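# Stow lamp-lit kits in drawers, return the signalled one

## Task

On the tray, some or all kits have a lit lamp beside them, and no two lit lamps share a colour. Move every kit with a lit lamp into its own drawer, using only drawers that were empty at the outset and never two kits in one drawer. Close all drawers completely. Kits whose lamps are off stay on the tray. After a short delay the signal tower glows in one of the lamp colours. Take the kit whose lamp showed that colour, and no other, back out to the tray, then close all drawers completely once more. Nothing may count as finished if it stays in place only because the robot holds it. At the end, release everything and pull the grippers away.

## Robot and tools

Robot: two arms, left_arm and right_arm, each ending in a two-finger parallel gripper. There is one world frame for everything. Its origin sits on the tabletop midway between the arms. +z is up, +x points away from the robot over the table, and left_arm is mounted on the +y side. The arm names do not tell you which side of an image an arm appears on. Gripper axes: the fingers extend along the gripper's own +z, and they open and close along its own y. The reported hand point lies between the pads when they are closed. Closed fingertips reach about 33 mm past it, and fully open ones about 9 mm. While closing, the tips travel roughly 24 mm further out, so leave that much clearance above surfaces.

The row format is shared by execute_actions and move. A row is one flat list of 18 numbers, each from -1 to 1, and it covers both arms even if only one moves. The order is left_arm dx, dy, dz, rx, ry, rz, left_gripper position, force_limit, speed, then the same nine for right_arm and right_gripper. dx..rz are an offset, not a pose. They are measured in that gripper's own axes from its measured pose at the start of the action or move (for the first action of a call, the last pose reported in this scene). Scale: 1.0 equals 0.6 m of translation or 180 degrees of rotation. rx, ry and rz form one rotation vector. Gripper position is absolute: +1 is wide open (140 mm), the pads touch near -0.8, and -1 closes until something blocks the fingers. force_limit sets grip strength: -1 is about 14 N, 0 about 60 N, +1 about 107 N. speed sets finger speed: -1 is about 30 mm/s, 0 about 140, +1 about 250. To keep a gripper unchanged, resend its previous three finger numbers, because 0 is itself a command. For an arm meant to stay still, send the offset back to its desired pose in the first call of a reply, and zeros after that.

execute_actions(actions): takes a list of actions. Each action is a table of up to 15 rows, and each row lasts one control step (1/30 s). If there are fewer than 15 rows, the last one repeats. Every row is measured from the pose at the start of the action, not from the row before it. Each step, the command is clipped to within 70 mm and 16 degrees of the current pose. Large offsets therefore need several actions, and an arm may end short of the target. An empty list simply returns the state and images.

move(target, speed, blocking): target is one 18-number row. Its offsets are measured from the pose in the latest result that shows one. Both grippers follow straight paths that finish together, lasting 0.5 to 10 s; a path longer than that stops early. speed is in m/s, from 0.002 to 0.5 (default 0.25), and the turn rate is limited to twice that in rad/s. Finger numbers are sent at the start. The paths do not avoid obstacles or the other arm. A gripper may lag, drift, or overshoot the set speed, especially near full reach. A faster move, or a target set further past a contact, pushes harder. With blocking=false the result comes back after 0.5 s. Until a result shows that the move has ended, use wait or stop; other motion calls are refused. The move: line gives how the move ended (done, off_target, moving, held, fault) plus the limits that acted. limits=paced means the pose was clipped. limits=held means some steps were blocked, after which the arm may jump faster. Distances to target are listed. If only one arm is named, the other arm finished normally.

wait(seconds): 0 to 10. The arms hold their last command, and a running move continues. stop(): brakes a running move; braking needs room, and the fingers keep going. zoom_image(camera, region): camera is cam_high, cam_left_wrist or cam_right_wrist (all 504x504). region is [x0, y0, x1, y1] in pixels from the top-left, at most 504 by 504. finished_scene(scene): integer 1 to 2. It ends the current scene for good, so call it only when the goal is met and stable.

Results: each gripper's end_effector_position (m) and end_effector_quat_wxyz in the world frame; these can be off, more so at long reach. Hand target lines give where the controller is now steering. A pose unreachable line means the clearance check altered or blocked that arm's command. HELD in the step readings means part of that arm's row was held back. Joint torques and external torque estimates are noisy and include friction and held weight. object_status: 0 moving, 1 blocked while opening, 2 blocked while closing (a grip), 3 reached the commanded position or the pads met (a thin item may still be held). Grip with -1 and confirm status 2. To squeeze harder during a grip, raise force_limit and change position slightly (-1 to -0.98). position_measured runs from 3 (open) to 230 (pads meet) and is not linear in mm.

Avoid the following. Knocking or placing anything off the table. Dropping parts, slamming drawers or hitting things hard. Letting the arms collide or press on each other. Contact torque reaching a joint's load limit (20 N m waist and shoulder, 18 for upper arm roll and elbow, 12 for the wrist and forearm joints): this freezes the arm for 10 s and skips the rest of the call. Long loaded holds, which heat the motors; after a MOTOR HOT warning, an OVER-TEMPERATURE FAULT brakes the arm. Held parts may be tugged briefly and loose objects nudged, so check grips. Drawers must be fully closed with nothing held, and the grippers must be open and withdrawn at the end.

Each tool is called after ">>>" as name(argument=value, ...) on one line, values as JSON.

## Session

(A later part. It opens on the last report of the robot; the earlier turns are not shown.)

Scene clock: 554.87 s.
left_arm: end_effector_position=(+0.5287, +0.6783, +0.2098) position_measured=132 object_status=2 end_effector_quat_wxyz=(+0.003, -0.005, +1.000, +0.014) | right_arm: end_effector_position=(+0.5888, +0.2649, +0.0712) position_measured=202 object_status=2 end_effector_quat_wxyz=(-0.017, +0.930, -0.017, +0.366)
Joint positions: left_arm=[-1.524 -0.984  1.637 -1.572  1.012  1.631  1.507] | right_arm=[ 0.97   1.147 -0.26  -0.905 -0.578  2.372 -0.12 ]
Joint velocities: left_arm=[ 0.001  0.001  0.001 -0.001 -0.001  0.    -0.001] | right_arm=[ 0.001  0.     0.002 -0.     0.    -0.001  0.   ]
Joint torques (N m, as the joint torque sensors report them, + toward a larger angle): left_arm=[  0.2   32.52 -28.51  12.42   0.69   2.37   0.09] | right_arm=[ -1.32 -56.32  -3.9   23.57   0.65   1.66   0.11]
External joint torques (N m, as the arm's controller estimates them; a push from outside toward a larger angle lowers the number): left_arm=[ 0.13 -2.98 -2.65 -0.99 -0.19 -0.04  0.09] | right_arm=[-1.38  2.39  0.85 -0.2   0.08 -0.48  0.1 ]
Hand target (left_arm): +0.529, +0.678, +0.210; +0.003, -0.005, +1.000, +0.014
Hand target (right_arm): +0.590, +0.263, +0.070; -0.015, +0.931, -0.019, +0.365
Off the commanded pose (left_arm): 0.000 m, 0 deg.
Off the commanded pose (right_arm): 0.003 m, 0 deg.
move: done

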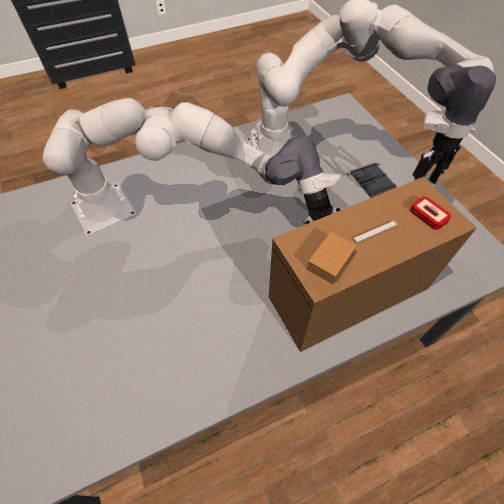

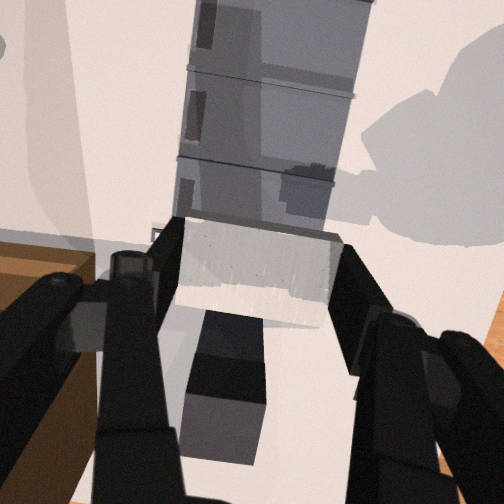

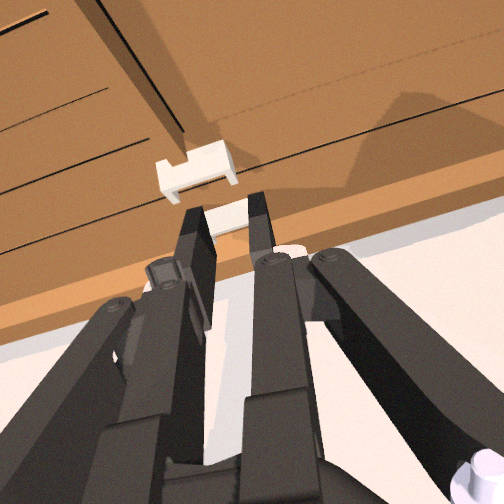

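>>> move(target=[0,0,0,0,0,0,-1,0,-0.3,0.005,0,0.014,0,0,0,-0.25,0.3,0], speed=0.015)

>>> move(target=[0,0,0,0,0,0,-1,0,-0.3,0,0,0,0,0,0,-1,0.3,-0.5])

>>> move(target=[0,0,0,0,0,0,-1,0,-0.3,-0.185,0.012,-0.165,0,0,0,-1,0.3,-0.5], speed=0.06)

Scene clock: 557.73 s.
left_arm: end_effector_position=(+0.5287, +0.6783, +0.2098) position_measured=132 object_status=2 end_effector_quat_wxyz=(+0.003, -0.005, +1.000, +0.014) | right_arm: end_effector_position=(+0.5907, +0.2701, +0.0683) position_measured=160 object_status=3 end_effector_quat_wxyz=(-0.020, +0.930, -0.018, +0.365)
Joint positions: left_arm=[-1.524 -0.984  1.637 -1.572  1.012  1.631  1.507] | right_arm=[ 0.959  1.181 -0.249 -0.849 -0.573  2.359 -0.129]
Joint velocities: left_arm=[-0.     0.     0.001  0.001  0.001 -0.     0.   ] | right_arm=[-0.006  0.006  0.009  0.016  0.001 -0.013 -0.012]
Joint torques (N m, as the joint torque sensors report them, + toward a larger angle): left_arm=[  1.06  33.46 -26.48  12.89   0.66   2.31   0.05] | right_arm=[ -5.96 -55.11  -3.29  26.81   0.78   2.46  -0.17]
External joint torques (N m, as the arm's controller estimates them; a push from outside toward a larger angle lowers the number): left_arm=[ 1.02 -2.08 -0.57 -0.54 -0.23 -0.11  0.05] | right_arm=[-5.9   4.17  1.15  2.85  0.23  0.29 -0.19]
Hand target (left_arm): +0.529, +0.678, +0.210; +0.003, -0.005, +1.000, +0.014
Hand target (right_arm): +0.597, +0.265, +0.067; -0.017, +0.930, -0.017, +0.366
Off the commanded pose (left_arm): 0.000 m, 0 deg.
Off the commanded pose (right_arm): 0.008 m, 0 deg.
move: off_target (right_arm)

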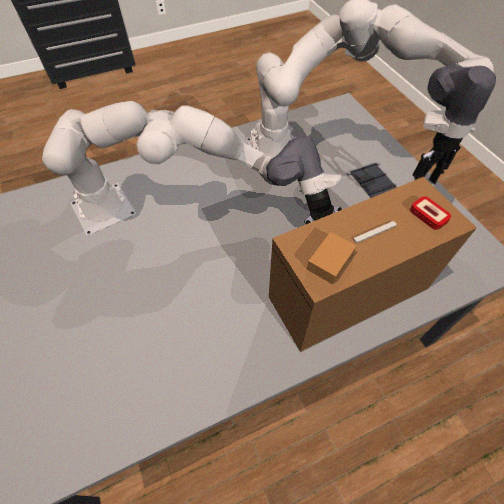

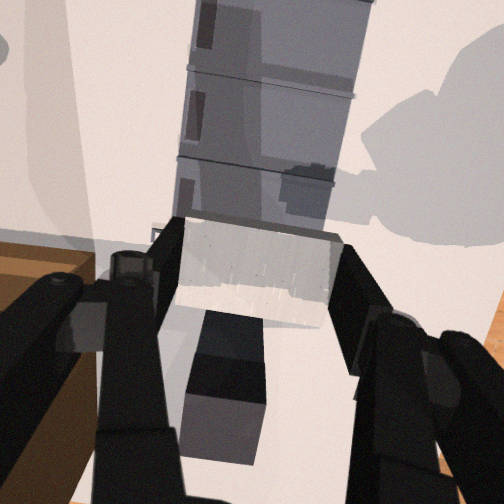

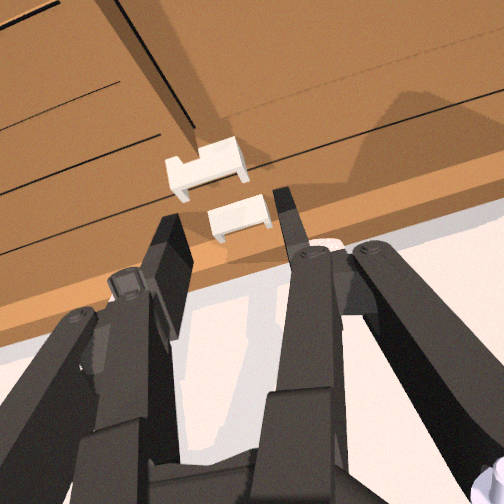

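Scene clock: 558.23 s.
left_arm: end_effector_position=(+0.5287, +0.6783, +0.2098) position_measured=132 object_status=2 end_effector_quat_wxyz=(+0.003, -0.005, +1.000, +0.014) | right_arm: end_effector_position=(+0.5908, +0.2661, +0.0679) position_measured=196 object_status=2 end_effector_quat_wxyz=(-0.014, +0.931, -0.020, +0.365)
Joint positions: left_arm=[-1.524 -0.984  1.637 -1.572  1.012  1.631  1.507] | right_arm=[ 0.959  1.179 -0.249 -0.85  -0.573  2.344 -0.129]
Joint velocities: left_arm=[-0.001 -0.001  0.    -0.    -0.001 -0.    -0.001] | right_arm=[-0.001  0.002 -0.     0.    -0.     0.     0.   ]
Joint torques (N m, as the joint torque sensors report them, + toward a larger angle): left_arm=[  0.35  33.49 -27.46  13.33   0.77   2.49   0.13] | right_arm=[ -0.99 -56.29  -2.69  24.61   0.09   4.27   0.17]
External joint torques (N m, as the arm's controller estimates them; a push from outside toward a larger angle lowers the number): left_arm=[ 0.26 -1.94 -1.64 -0.1  -0.11  0.07  0.13] | right_arm=[-0.98  2.63  1.72  0.79 -0.42  2.13  0.15]
Hand target (left_arm): +0.529, +0.678, +0.210; +0.003, -0.005, +1.000, +0.014
Hand target (right_arm): +0.591, +0.270, +0.068; -0.020, +0.930, -0.018, +0.365
Off the commanded pose (left_arm): 0.000 m, 0 deg.
Off the commanded pose (right_arm): 0.004 m, 1 deg.
move: off_target (right_arm)

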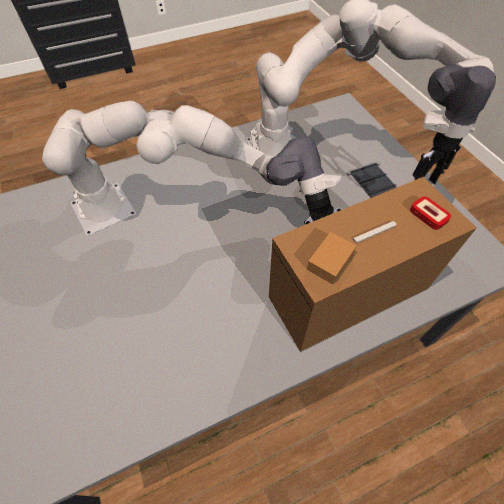

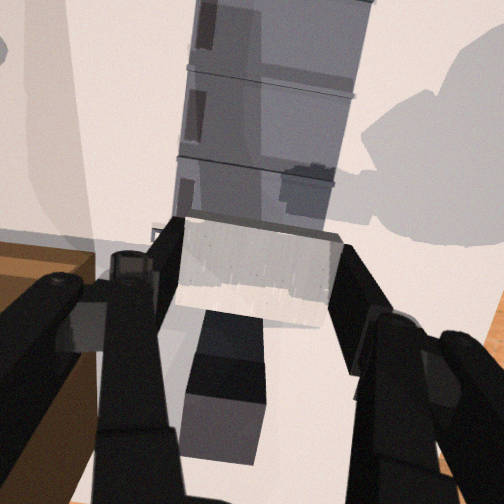

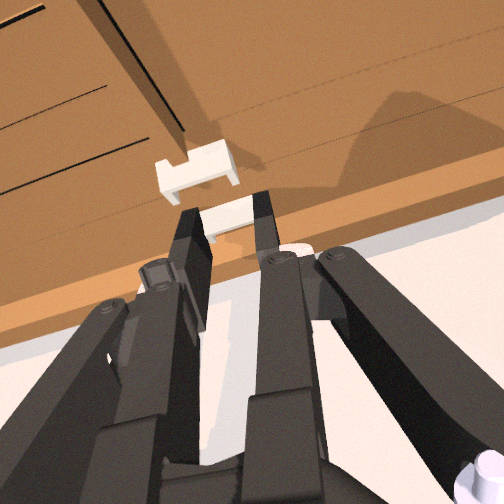

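Scene clock: 561.07 s.
left_arm: end_effector_position=(+0.5287, +0.6783, +0.2098) position_measured=132 object_status=2 end_effector_quat_wxyz=(+0.003, -0.005, +1.000, +0.014) | right_arm: end_effector_position=(+0.4511, +0.2585, +0.0715) position_measured=196 object_status=2 end_effector_quat_wxyz=(-0.011, +0.928, -0.019, +0.371)
Joint positions: left_arm=[-1.524 -0.984  1.637 -1.572  1.012  1.631  1.507] | right_arm=[ 1.284  0.872 -0.398 -1.42  -0.653  2.447  0.152]
Joint velocities: left_arm=[-0.001 -0.001 -0.     0.001 -0.001 -0.     0.001] | right_arm=[ 0.007  0.001 -0.009 -0.007 -0.001  0.008  0.025]
Joint torques (N m, as the joint torque sensors report them, + toward a larger angle): left_arm=[  0.69  32.64 -27.56  12.92   0.69   2.42   0.06] | right_arm=[  3.57 -49.24  -5.36  18.8    0.87   1.72   0.5 ]
External joint torques (N m, as the arm's controller estimates them; a push from outside toward a larger angle lowers the number): left_arm=[ 0.76 -2.9  -1.6  -0.48 -0.19 -0.01  0.06] | right_arm=[ 3.66  2.96  3.23 -2.84  0.28  0.1   0.47]
Hand target (left_arm): +0.529, +0.678, +0.210; +0.003, -0.005, +1.000, +0.014
Hand target (right_arm): +0.444, +0.260, +0.066; -0.013, +0.929, -0.021, +0.369
Off the commanded pose (left_arm): 0.000 m, 0 deg.
Off the commanded pose (right_arm): 0.012 m, 1 deg.
move: off_target (right_arm)

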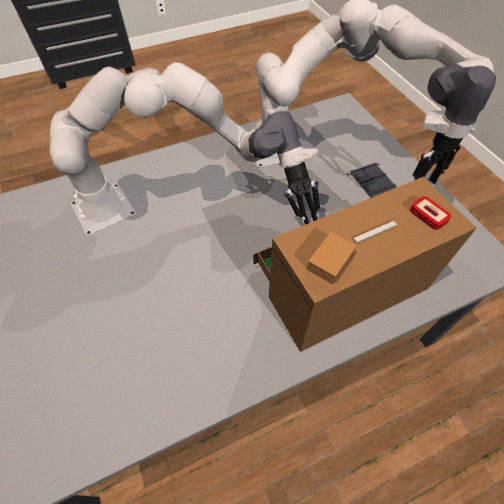

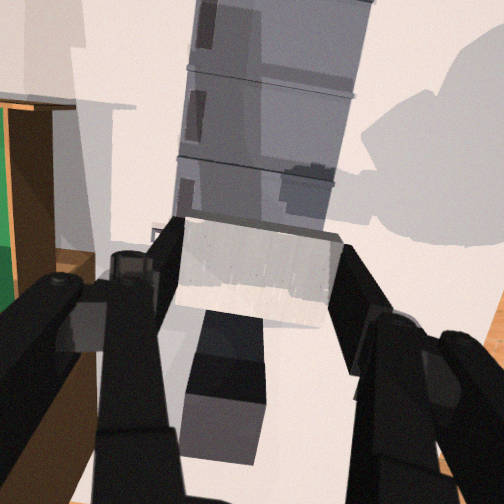

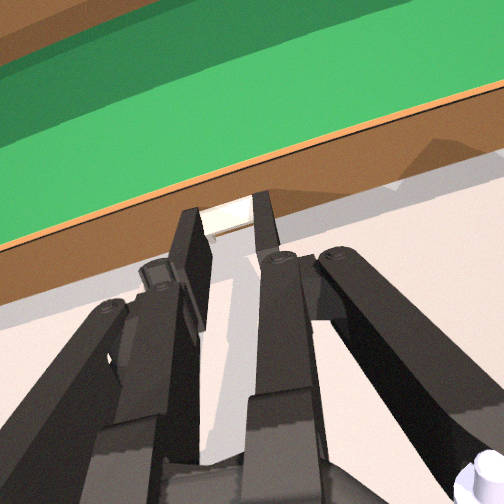

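>>> move(target=[0,0,0,0,0,0,-1,0,-0.3,0,0,0,0,0,0,-0.25,0.3,0])

>>> move(target=[0,0,0,0,0,0,-1,0,-0.3,-0.07,0,-0.1,0,0,0,-0.25,0.3,0], speed=0.1)

>>> move(target=[0,0,0,0,0,0,-1,0,-0.3,0.1,0.7,-0.1,0,0,0,-0.25,0.3,0], speed=0.2)

>>> move(target=[-0.015,-0.48,0,0,-0.08,0,-1,0,-0.3,0,0,0,0,0,0,-0.25,0.3,0], speed=0.15)

>>> move(target=[0.035,0,0.135,0,0,0,-1,0,-0.3,0,0,0,0,0,0,-0.25,0.3,0], speed=0.06)

Scene clock: 564.73 s.
left_arm: end_effector_position=(+0.5287, +0.6783, +0.2098) position_measured=132 object_status=2 end_effector_quat_wxyz=(+0.003, -0.005, +1.000, +0.014) | right_arm: end_effector_position=(+0.4512, +0.2583, +0.0714) position_measured=160 object_status=3 end_effector_quat_wxyz=(-0.012, +0.928, -0.021, +0.372)
Joint positions: left_arm=[-1.524 -0.984  1.637 -1.572  1.012  1.631  1.507] | right_arm=[ 1.284  0.872 -0.399 -1.421 -0.653  2.448  0.158]
Joint velocities: left_arm=[-0.     0.001 -0.     0.    -0.    -0.     0.001] | right_arm=[ 0.     0.     0.002  0.001 -0.001  0.     0.   ]
Joint torques (N m, as the joint torque sensors report them, + toward a larger angle): left_arm=[  1.25  33.06 -26.71  13.47   0.78   2.35   0.01] | right_arm=[ -1.08 -50.66  -6.51  22.63   0.47   1.48  -0.19]
External joint torques (N m, as the arm's controller estimates them; a push from outside toward a larger angle lowers the number): left_arm=[ 1.36 -2.58 -0.67  0.08 -0.1  -0.09  0.01] | right_arm=[-1.4   1.56  1.86  0.95 -0.12 -0.17 -0.2 ]
Hand target (left_arm): +0.529, +0.678, +0.210; +0.003, -0.005, +1.000, +0.014
Hand target (right_arm): +0.451, +0.258, +0.072; -0.011, +0.928, -0.019, +0.371
Off the commanded pose (left_arm): 0.000 m, 0 deg.
Off the commanded pose (right_arm): 0.000 m, 0 deg.
move: done

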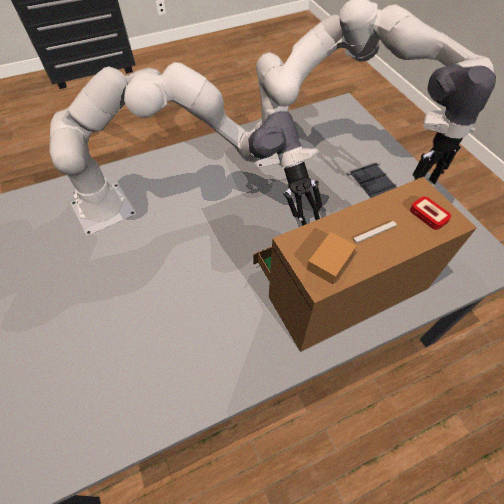

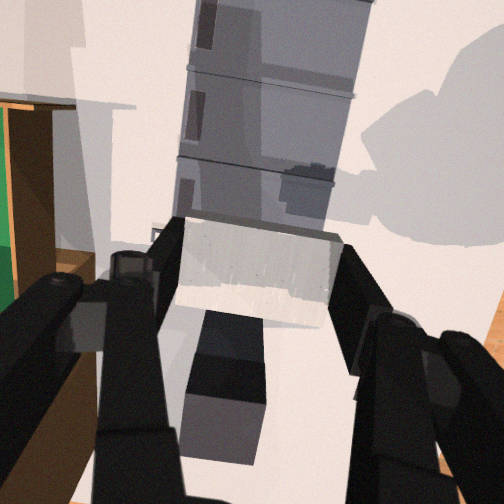

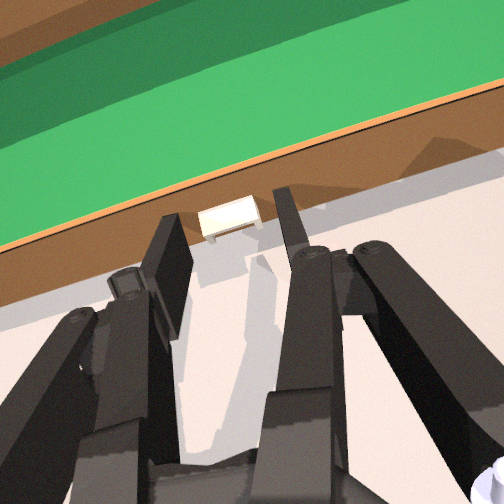

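Scene clock: 566.07 s.
left_arm: end_effector_position=(+0.5287, +0.6783, +0.2098) position_measured=132 object_status=2 end_effector_quat_wxyz=(+0.003, -0.005, +1.000, +0.014) | right_arm: end_effector_position=(+0.3804, +0.2600, +0.0866) position_measured=160 object_status=3 end_effector_quat_wxyz=(-0.011, +0.928, -0.015, +0.373)
Joint positions: left_arm=[-1.524 -0.984  1.637 -1.572  1.012  1.631  1.507] | right_arm=[ 1.427  0.776 -0.432 -1.549 -0.668  2.406  0.231]
Joint velocities: left_arm=[ 0.001 -0.002 -0.002  0.    -0.    -0.001  0.   ] | right_arm=[ 0.001  0.002  0.001 -0.001  0.001 -0.001  0.014]
Joint torques (N m, as the joint torque sensors report them, + toward a larger angle): left_arm=[  0.3   33.25 -27.99  12.66   0.75   2.4    0.16] | right_arm=[  0.3  -48.51  -8.88  20.41   0.77   1.16   0.4 ]
External joint torques (N m, as the arm's controller estimates them; a push from outside toward a larger angle lowers the number): left_arm=[ 0.33 -2.27 -2.07 -0.72 -0.13 -0.02  0.16] | right_arm=[ 0.21  0.91 -0.11 -0.86  0.3  -0.32  0.38]
Hand target (left_arm): +0.529, +0.678, +0.210; +0.003, -0.005, +1.000, +0.014
Hand target (right_arm): +0.380, +0.259, +0.087; -0.012, +0.927, -0.021, +0.373
Off the commanded pose (left_arm): 0.000 m, 0 deg.
Off the commanded pose (right_arm): 0.001 m, 1 deg.
move: done

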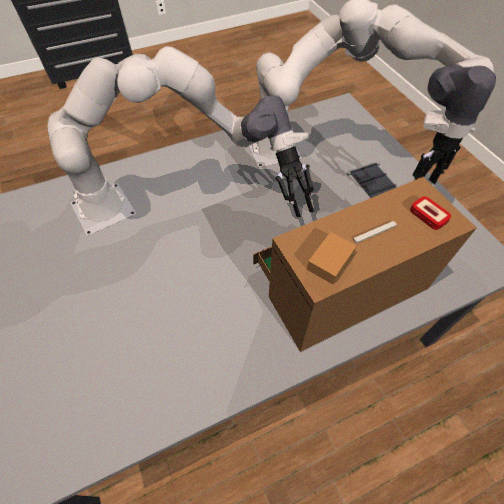

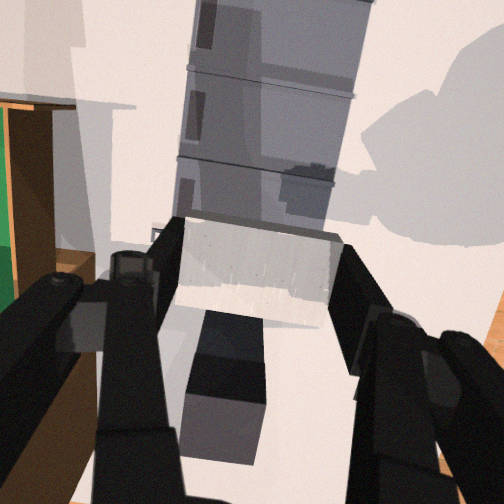

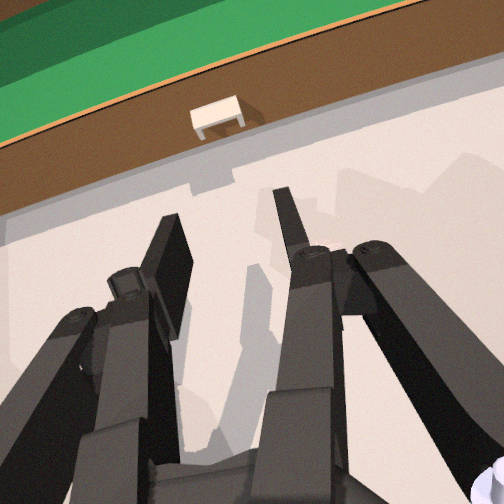

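Scene clock: 568.87 s.
left_arm: end_effector_position=(+0.5287, +0.6783, +0.2098) position_measured=132 object_status=2 end_effector_quat_wxyz=(+0.003, -0.005, +1.000, +0.014) | right_arm: end_effector_position=(+0.3725, -0.1593, +0.1498) position_measured=160 object_status=3 end_effector_quat_wxyz=(-0.018, +0.929, -0.021, +0.369)
Joint positions: left_arm=[-1.524 -0.984  1.637 -1.572  1.012  1.631  1.507] | right_arm=[ 1.335 -0.503 -0.745 -2.839 -1.632  2.375  0.521]
Joint velocities: left_arm=[-0.002 -0.     0.     0.002 -0.    -0.     0.001] | right_arm=[-0.001 -0.002  0.001  0.001  0.    -0.005 -0.03 ]
Joint torques (N m, as the joint torque sensors report them, + toward a larger angle): left_arm=[  0.21  33.05 -27.77  13.95   0.7    2.42   0.11] | right_arm=[-1.72 -8.14  8.96 17.37 -0.68  0.63 -0.24]
External joint torques (N m, as the arm's controller estimates them; a push from outside toward a larger angle lowers the number): left_arm=[ 0.42 -2.54 -1.76  0.6  -0.17 -0.02  0.11] | right_arm=[-1.72 -1.19  2.54 -1.08 -0.98 -0.44 -0.26]
Hand target (left_arm): +0.529, +0.678, +0.210; +0.003, -0.005, +1.000, +0.014
Hand target (right_arm): +0.373, -0.160, +0.150; -0.014, +0.929, -0.012, +0.371
Off the commanded pose (left_arm): 0.000 m, 0 deg.
Off the commanded pose (right_arm): 0.009 m, 1 deg.
move: off_target (right_arm)

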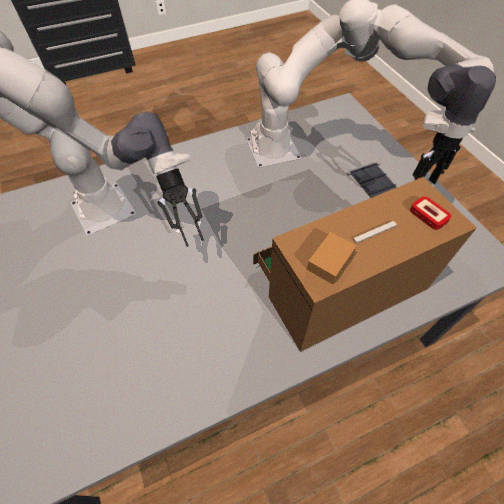

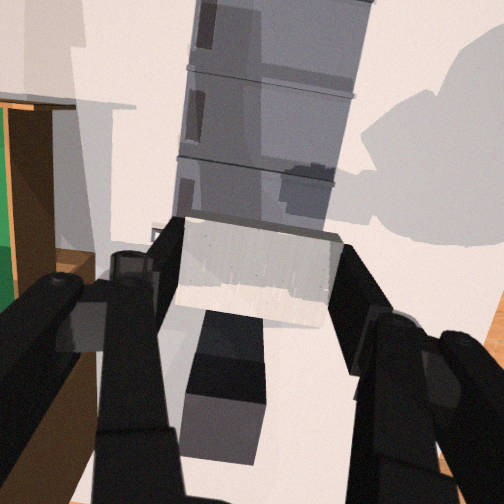

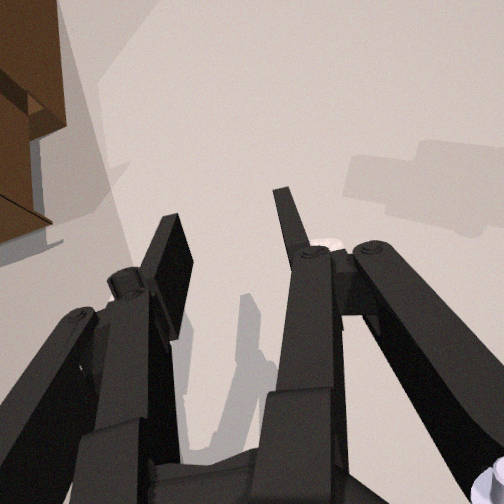

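Scene clock: 571.57 s.
left_arm: end_effector_position=(+0.5405, +0.3878, +0.2074) position_measured=132 object_status=2 end_effector_quat_wxyz=(+0.132, +0.006, +0.991, +0.014) | right_arm: end_effector_position=(+0.3725, -0.1593, +0.1498) position_measured=160 object_status=3 end_effector_quat_wxyz=(-0.018, +0.929, -0.021, +0.369)
Joint positions: left_arm=[-1.467 -0.816  1.422 -2.164  1.041  2.071  0.939] | right_arm=[ 1.335 -0.503 -0.745 -2.839 -1.632  2.374  0.521]
Joint velocities: left_arm=[-0.001  0.001  0.001 -0.001 -0.001  0.008 -0.028] | right_arm=[ 0.001  0.    -0.001  0.001 -0.    -0.    -0.   ]
Joint torques (N m, as the joint torque sensors report them, + toward a larger angle): left_arm=[  0.91  15.78 -23.72  16.13   1.18   3.38  -0.08] | right_arm=[-0.53 -6.37  7.79 18.88  0.24  0.99  0.12]
External joint torques (N m, as the arm's controller estimates them; a push from outside toward a larger angle lowers the number): left_arm=[ 0.82 -0.66 -1.06 -1.05  0.27  0.56 -0.07] | right_arm=[-0.52  0.58  1.38  0.44 -0.06 -0.07  0.1 ]
Hand target (left_arm): +0.541, +0.388, +0.207; +0.133, -0.000, +0.991, +0.014
Hand target (right_arm): +0.373, -0.159, +0.150; -0.018, +0.929, -0.021, +0.369
Off the commanded pose (left_arm): 0.006 m, 1 deg.
Off the commanded pose (right_arm): 0.000 m, 0 deg.
move: off_target (left_arm)

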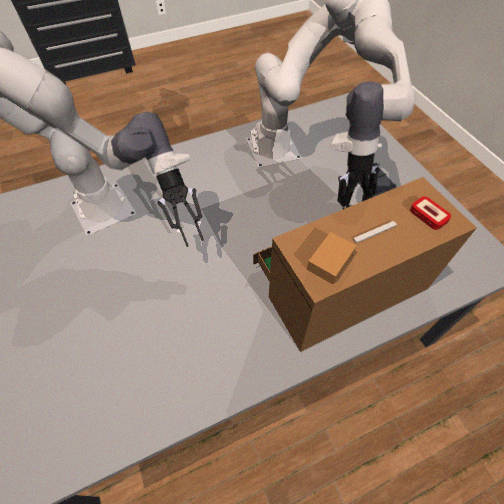

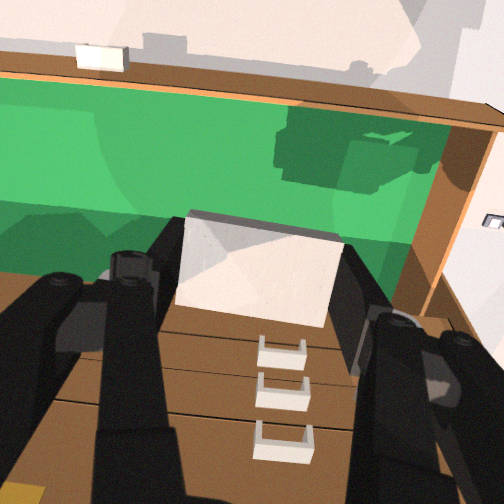

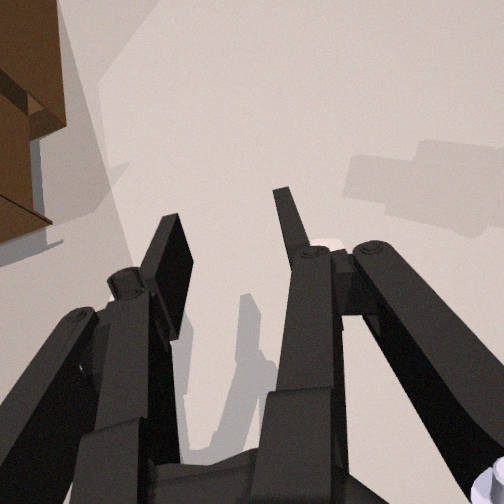

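Scene clock: 573.40 s.
left_arm: end_effector_position=(+0.5406, +0.3910, +0.1238) position_measured=132 object_status=2 end_effector_quat_wxyz=(+0.130, +0.008, +0.991, +0.015) | right_arm: end_effector_position=(+0.3725, -0.1593, +0.1498) position_measured=160 object_status=3 end_effector_quat_wxyz=(-0.018, +0.929, -0.021, +0.369)
Joint positions: left_arm=[-1.558 -0.822  1.628 -2.222  1.171  2.223  0.872] | right_arm=[ 1.335 -0.503 -0.745 -2.839 -1.632  2.374  0.521]
Joint velocities: left_arm=[-0.001  0.001  0.001 -0.     0.001  0.013 -0.014] | right_arm=[-0.    -0.002  0.     0.002  0.    -0.     0.003]
Joint torques (N m, as the joint torque sensors report them, + toward a larger angle): left_arm=[ -1.8   17.91 -23.38  14.03   1.74   3.34  -0.08] | right_arm=[-0.35 -6.48  7.42 18.7   0.22  0.99  0.11]
External joint torques (N m, as the arm's controller estimates them; a push from outside toward a larger angle lowers the number): left_arm=[-1.82 -1.88 -0.68 -1.52  0.97  0.56 -0.07] | right_arm=[-0.35  0.49  0.98  0.19 -0.08 -0.08  0.1 ]
Hand target (left_arm): +0.542, +0.389, +0.124; +0.132, +0.007, +0.991, +0.015
Hand target (right_arm): +0.373, -0.159, +0.150; -0.018, +0.929, -0.021, +0.369
Off the commanded pose (left_arm): 0.001 m, 0 deg.
Off the commanded pose (right_arm): 0.000 m, 0 deg.
move: done

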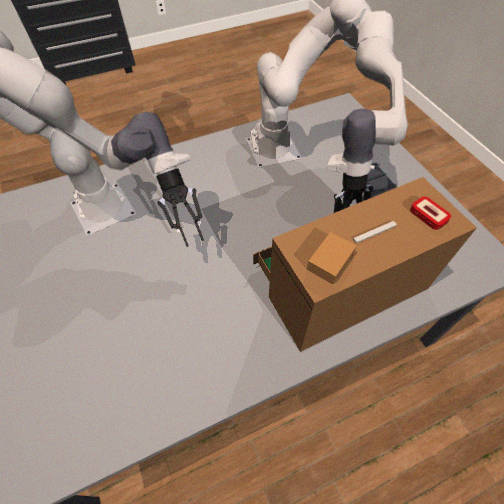

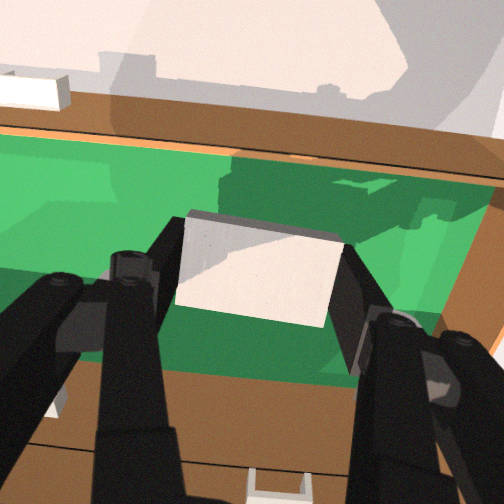

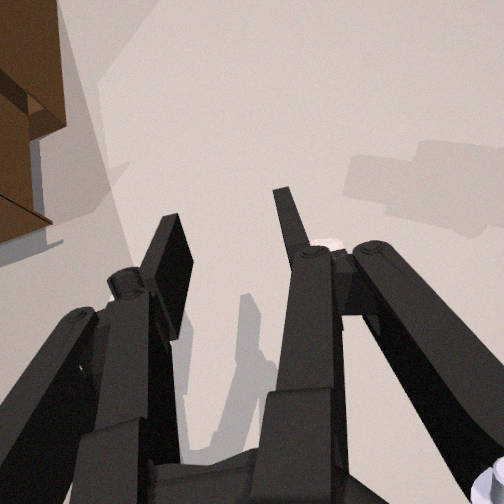

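>>> move(target=[0.021,-0.02,0.041,0,0.08,0,-1,0,-0.3,0,0,0,0,0,0,-0.25,0.3,0], speed=0.03)

>>> move(target=[0,0,0.006,0,0,0,-1,0,-0.3,0,0,0,0,0,0,-0.25,0.3,0], speed=0.015)

Scene clock: 579.93 s.
left_arm: end_effector_position=(+0.5356, +0.3796, +0.0979) position_measured=132 object_status=2 end_effector_quat_wxyz=(+0.009, +0.004, +1.000, +0.016) | right_arm: end_effector_position=(+0.3725, -0.1593, +0.1498) position_measured=160 object_status=3 end_effector_quat_wxyz=(-0.018, +0.929, -0.021, +0.369)
Joint positions: left_arm=[-1.807 -0.894  1.747 -1.989  1.018  1.955  0.958] | right_arm=[ 1.335 -0.503 -0.745 -2.839 -1.632  2.374  0.521]
Joint velocities: left_arm=[-0.003 -0.006  0.     0.006 -0.001 -0.021  0.008] | right_arm=[ 0.     0.001  0.     0.002 -0.001 -0.     0.002]
Joint torques (N m, as the joint torque sensors report them, + toward a larger angle): left_arm=[ -0.98  24.96 -25.11  15.6   -0.41   2.08   0.29] | right_arm=[-0.34 -6.43  7.61 19.01  0.24  0.99  0.09]
External joint torques (N m, as the arm's controller estimates them; a push from outside toward a larger angle lowers the number): left_arm=[-1.14 -2.85 -0.69  0.82 -1.19 -0.33  0.29] | right_arm=[-0.34  0.48  1.2   0.57 -0.06 -0.07  0.07]
Hand target (left_arm): +0.534, +0.379, +0.097; +0.006, +0.006, +1.000, +0.016
Hand target (right_arm): +0.373, -0.159, +0.150; -0.018, +0.929, -0.021, +0.369
Off the commanded pose (left_arm): 0.002 m, 1 deg.
Off the commanded pose (right_arm): 0.000 m, 0 deg.
move: done

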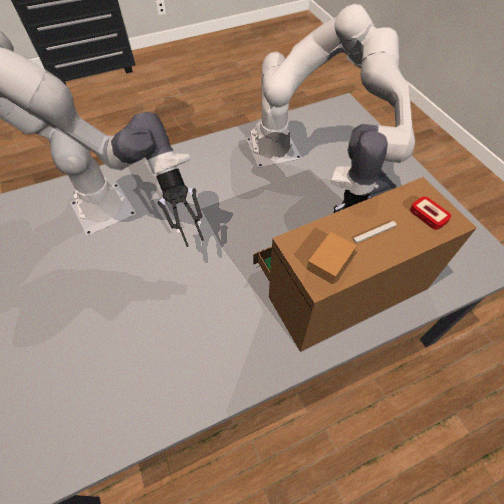

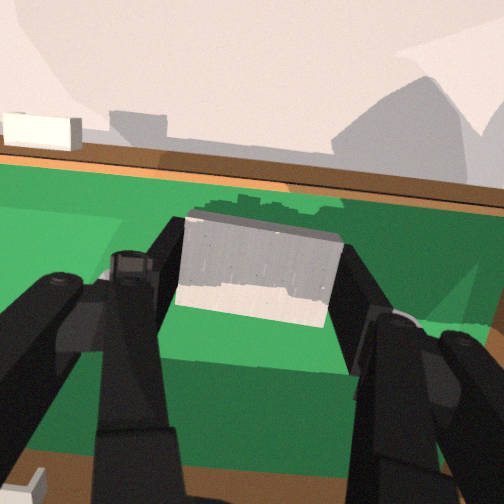

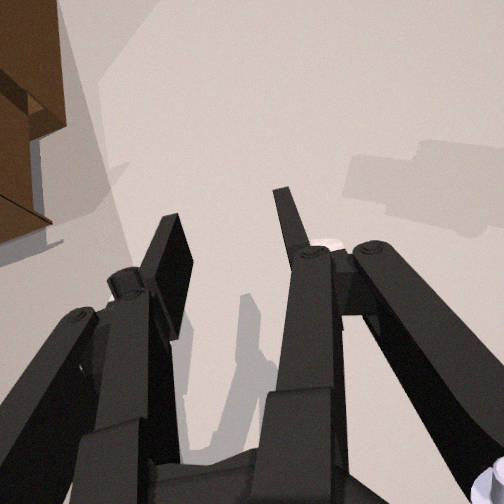

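Scene clock: 580.63 s.
left_arm: end_effector_position=(+0.5349, +0.3814, +0.0951) position_measured=132 object_status=2 end_effector_quat_wxyz=(+0.007, +0.002, +1.000, +0.016) | right_arm: end_effector_position=(+0.3725, -0.1593, +0.1498) position_measured=160 object_status=3 end_effector_quat_wxyz=(-0.018, +0.929, -0.021, +0.369)
Joint positions: left_arm=[-1.808 -0.895  1.754 -1.989  1.018  1.958  0.958] | right_arm=[ 1.335 -0.503 -0.745 -2.839 -1.632  2.374  0.521]
Joint velocities: left_arm=[-0.001  0.     0.    -0.002 -0.     0.004  0.   ] | right_arm=[-0.001 -0.001  0.     0.001  0.001  0.    -0.   ]
Joint torques (N m, as the joint torque sensors report them, + toward a larger angle): left_arm=[ -1.24  25.58 -25.55  13.09   1.54   2.87  -0.08] | right_arm=[-0.36 -6.31  7.57 18.81  0.23  1.02  0.09]
External joint torques (N m, as the arm's controller estimates them; a push from outside toward a larger angle lowers the number): left_arm=[-1.29 -2.37 -1.03 -1.66  0.76  0.45 -0.08] | right_arm=[-0.34  0.64  1.16  0.3  -0.07 -0.04  0.08]
Hand target (left_arm): +0.536, +0.380, +0.094; +0.009, +0.004, +1.000, +0.016
Hand target (right_arm): +0.373, -0.159, +0.150; -0.018, +0.929, -0.021, +0.369
Off the commanded pose (left_arm): 0.002 m, 0 deg.
Off the commanded pose (right_arm): 0.000 m, 0 deg.
move: done

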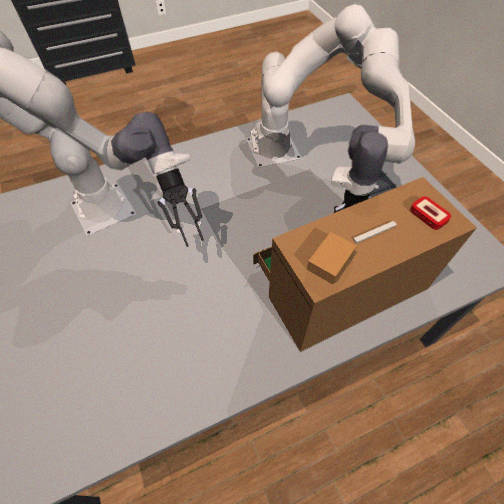

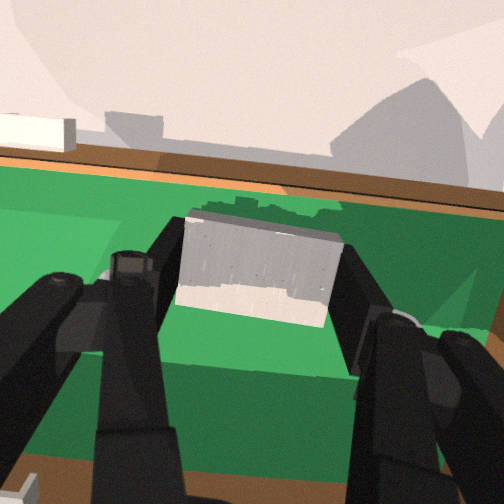

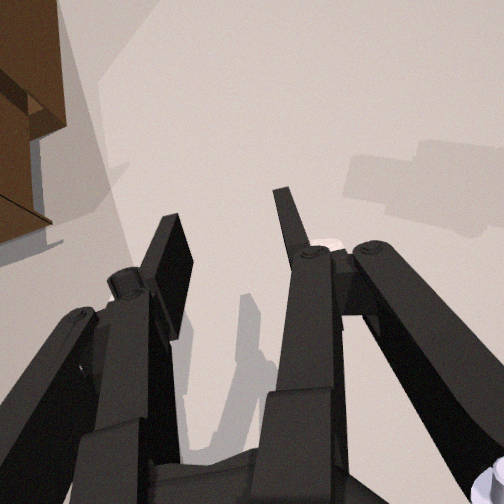

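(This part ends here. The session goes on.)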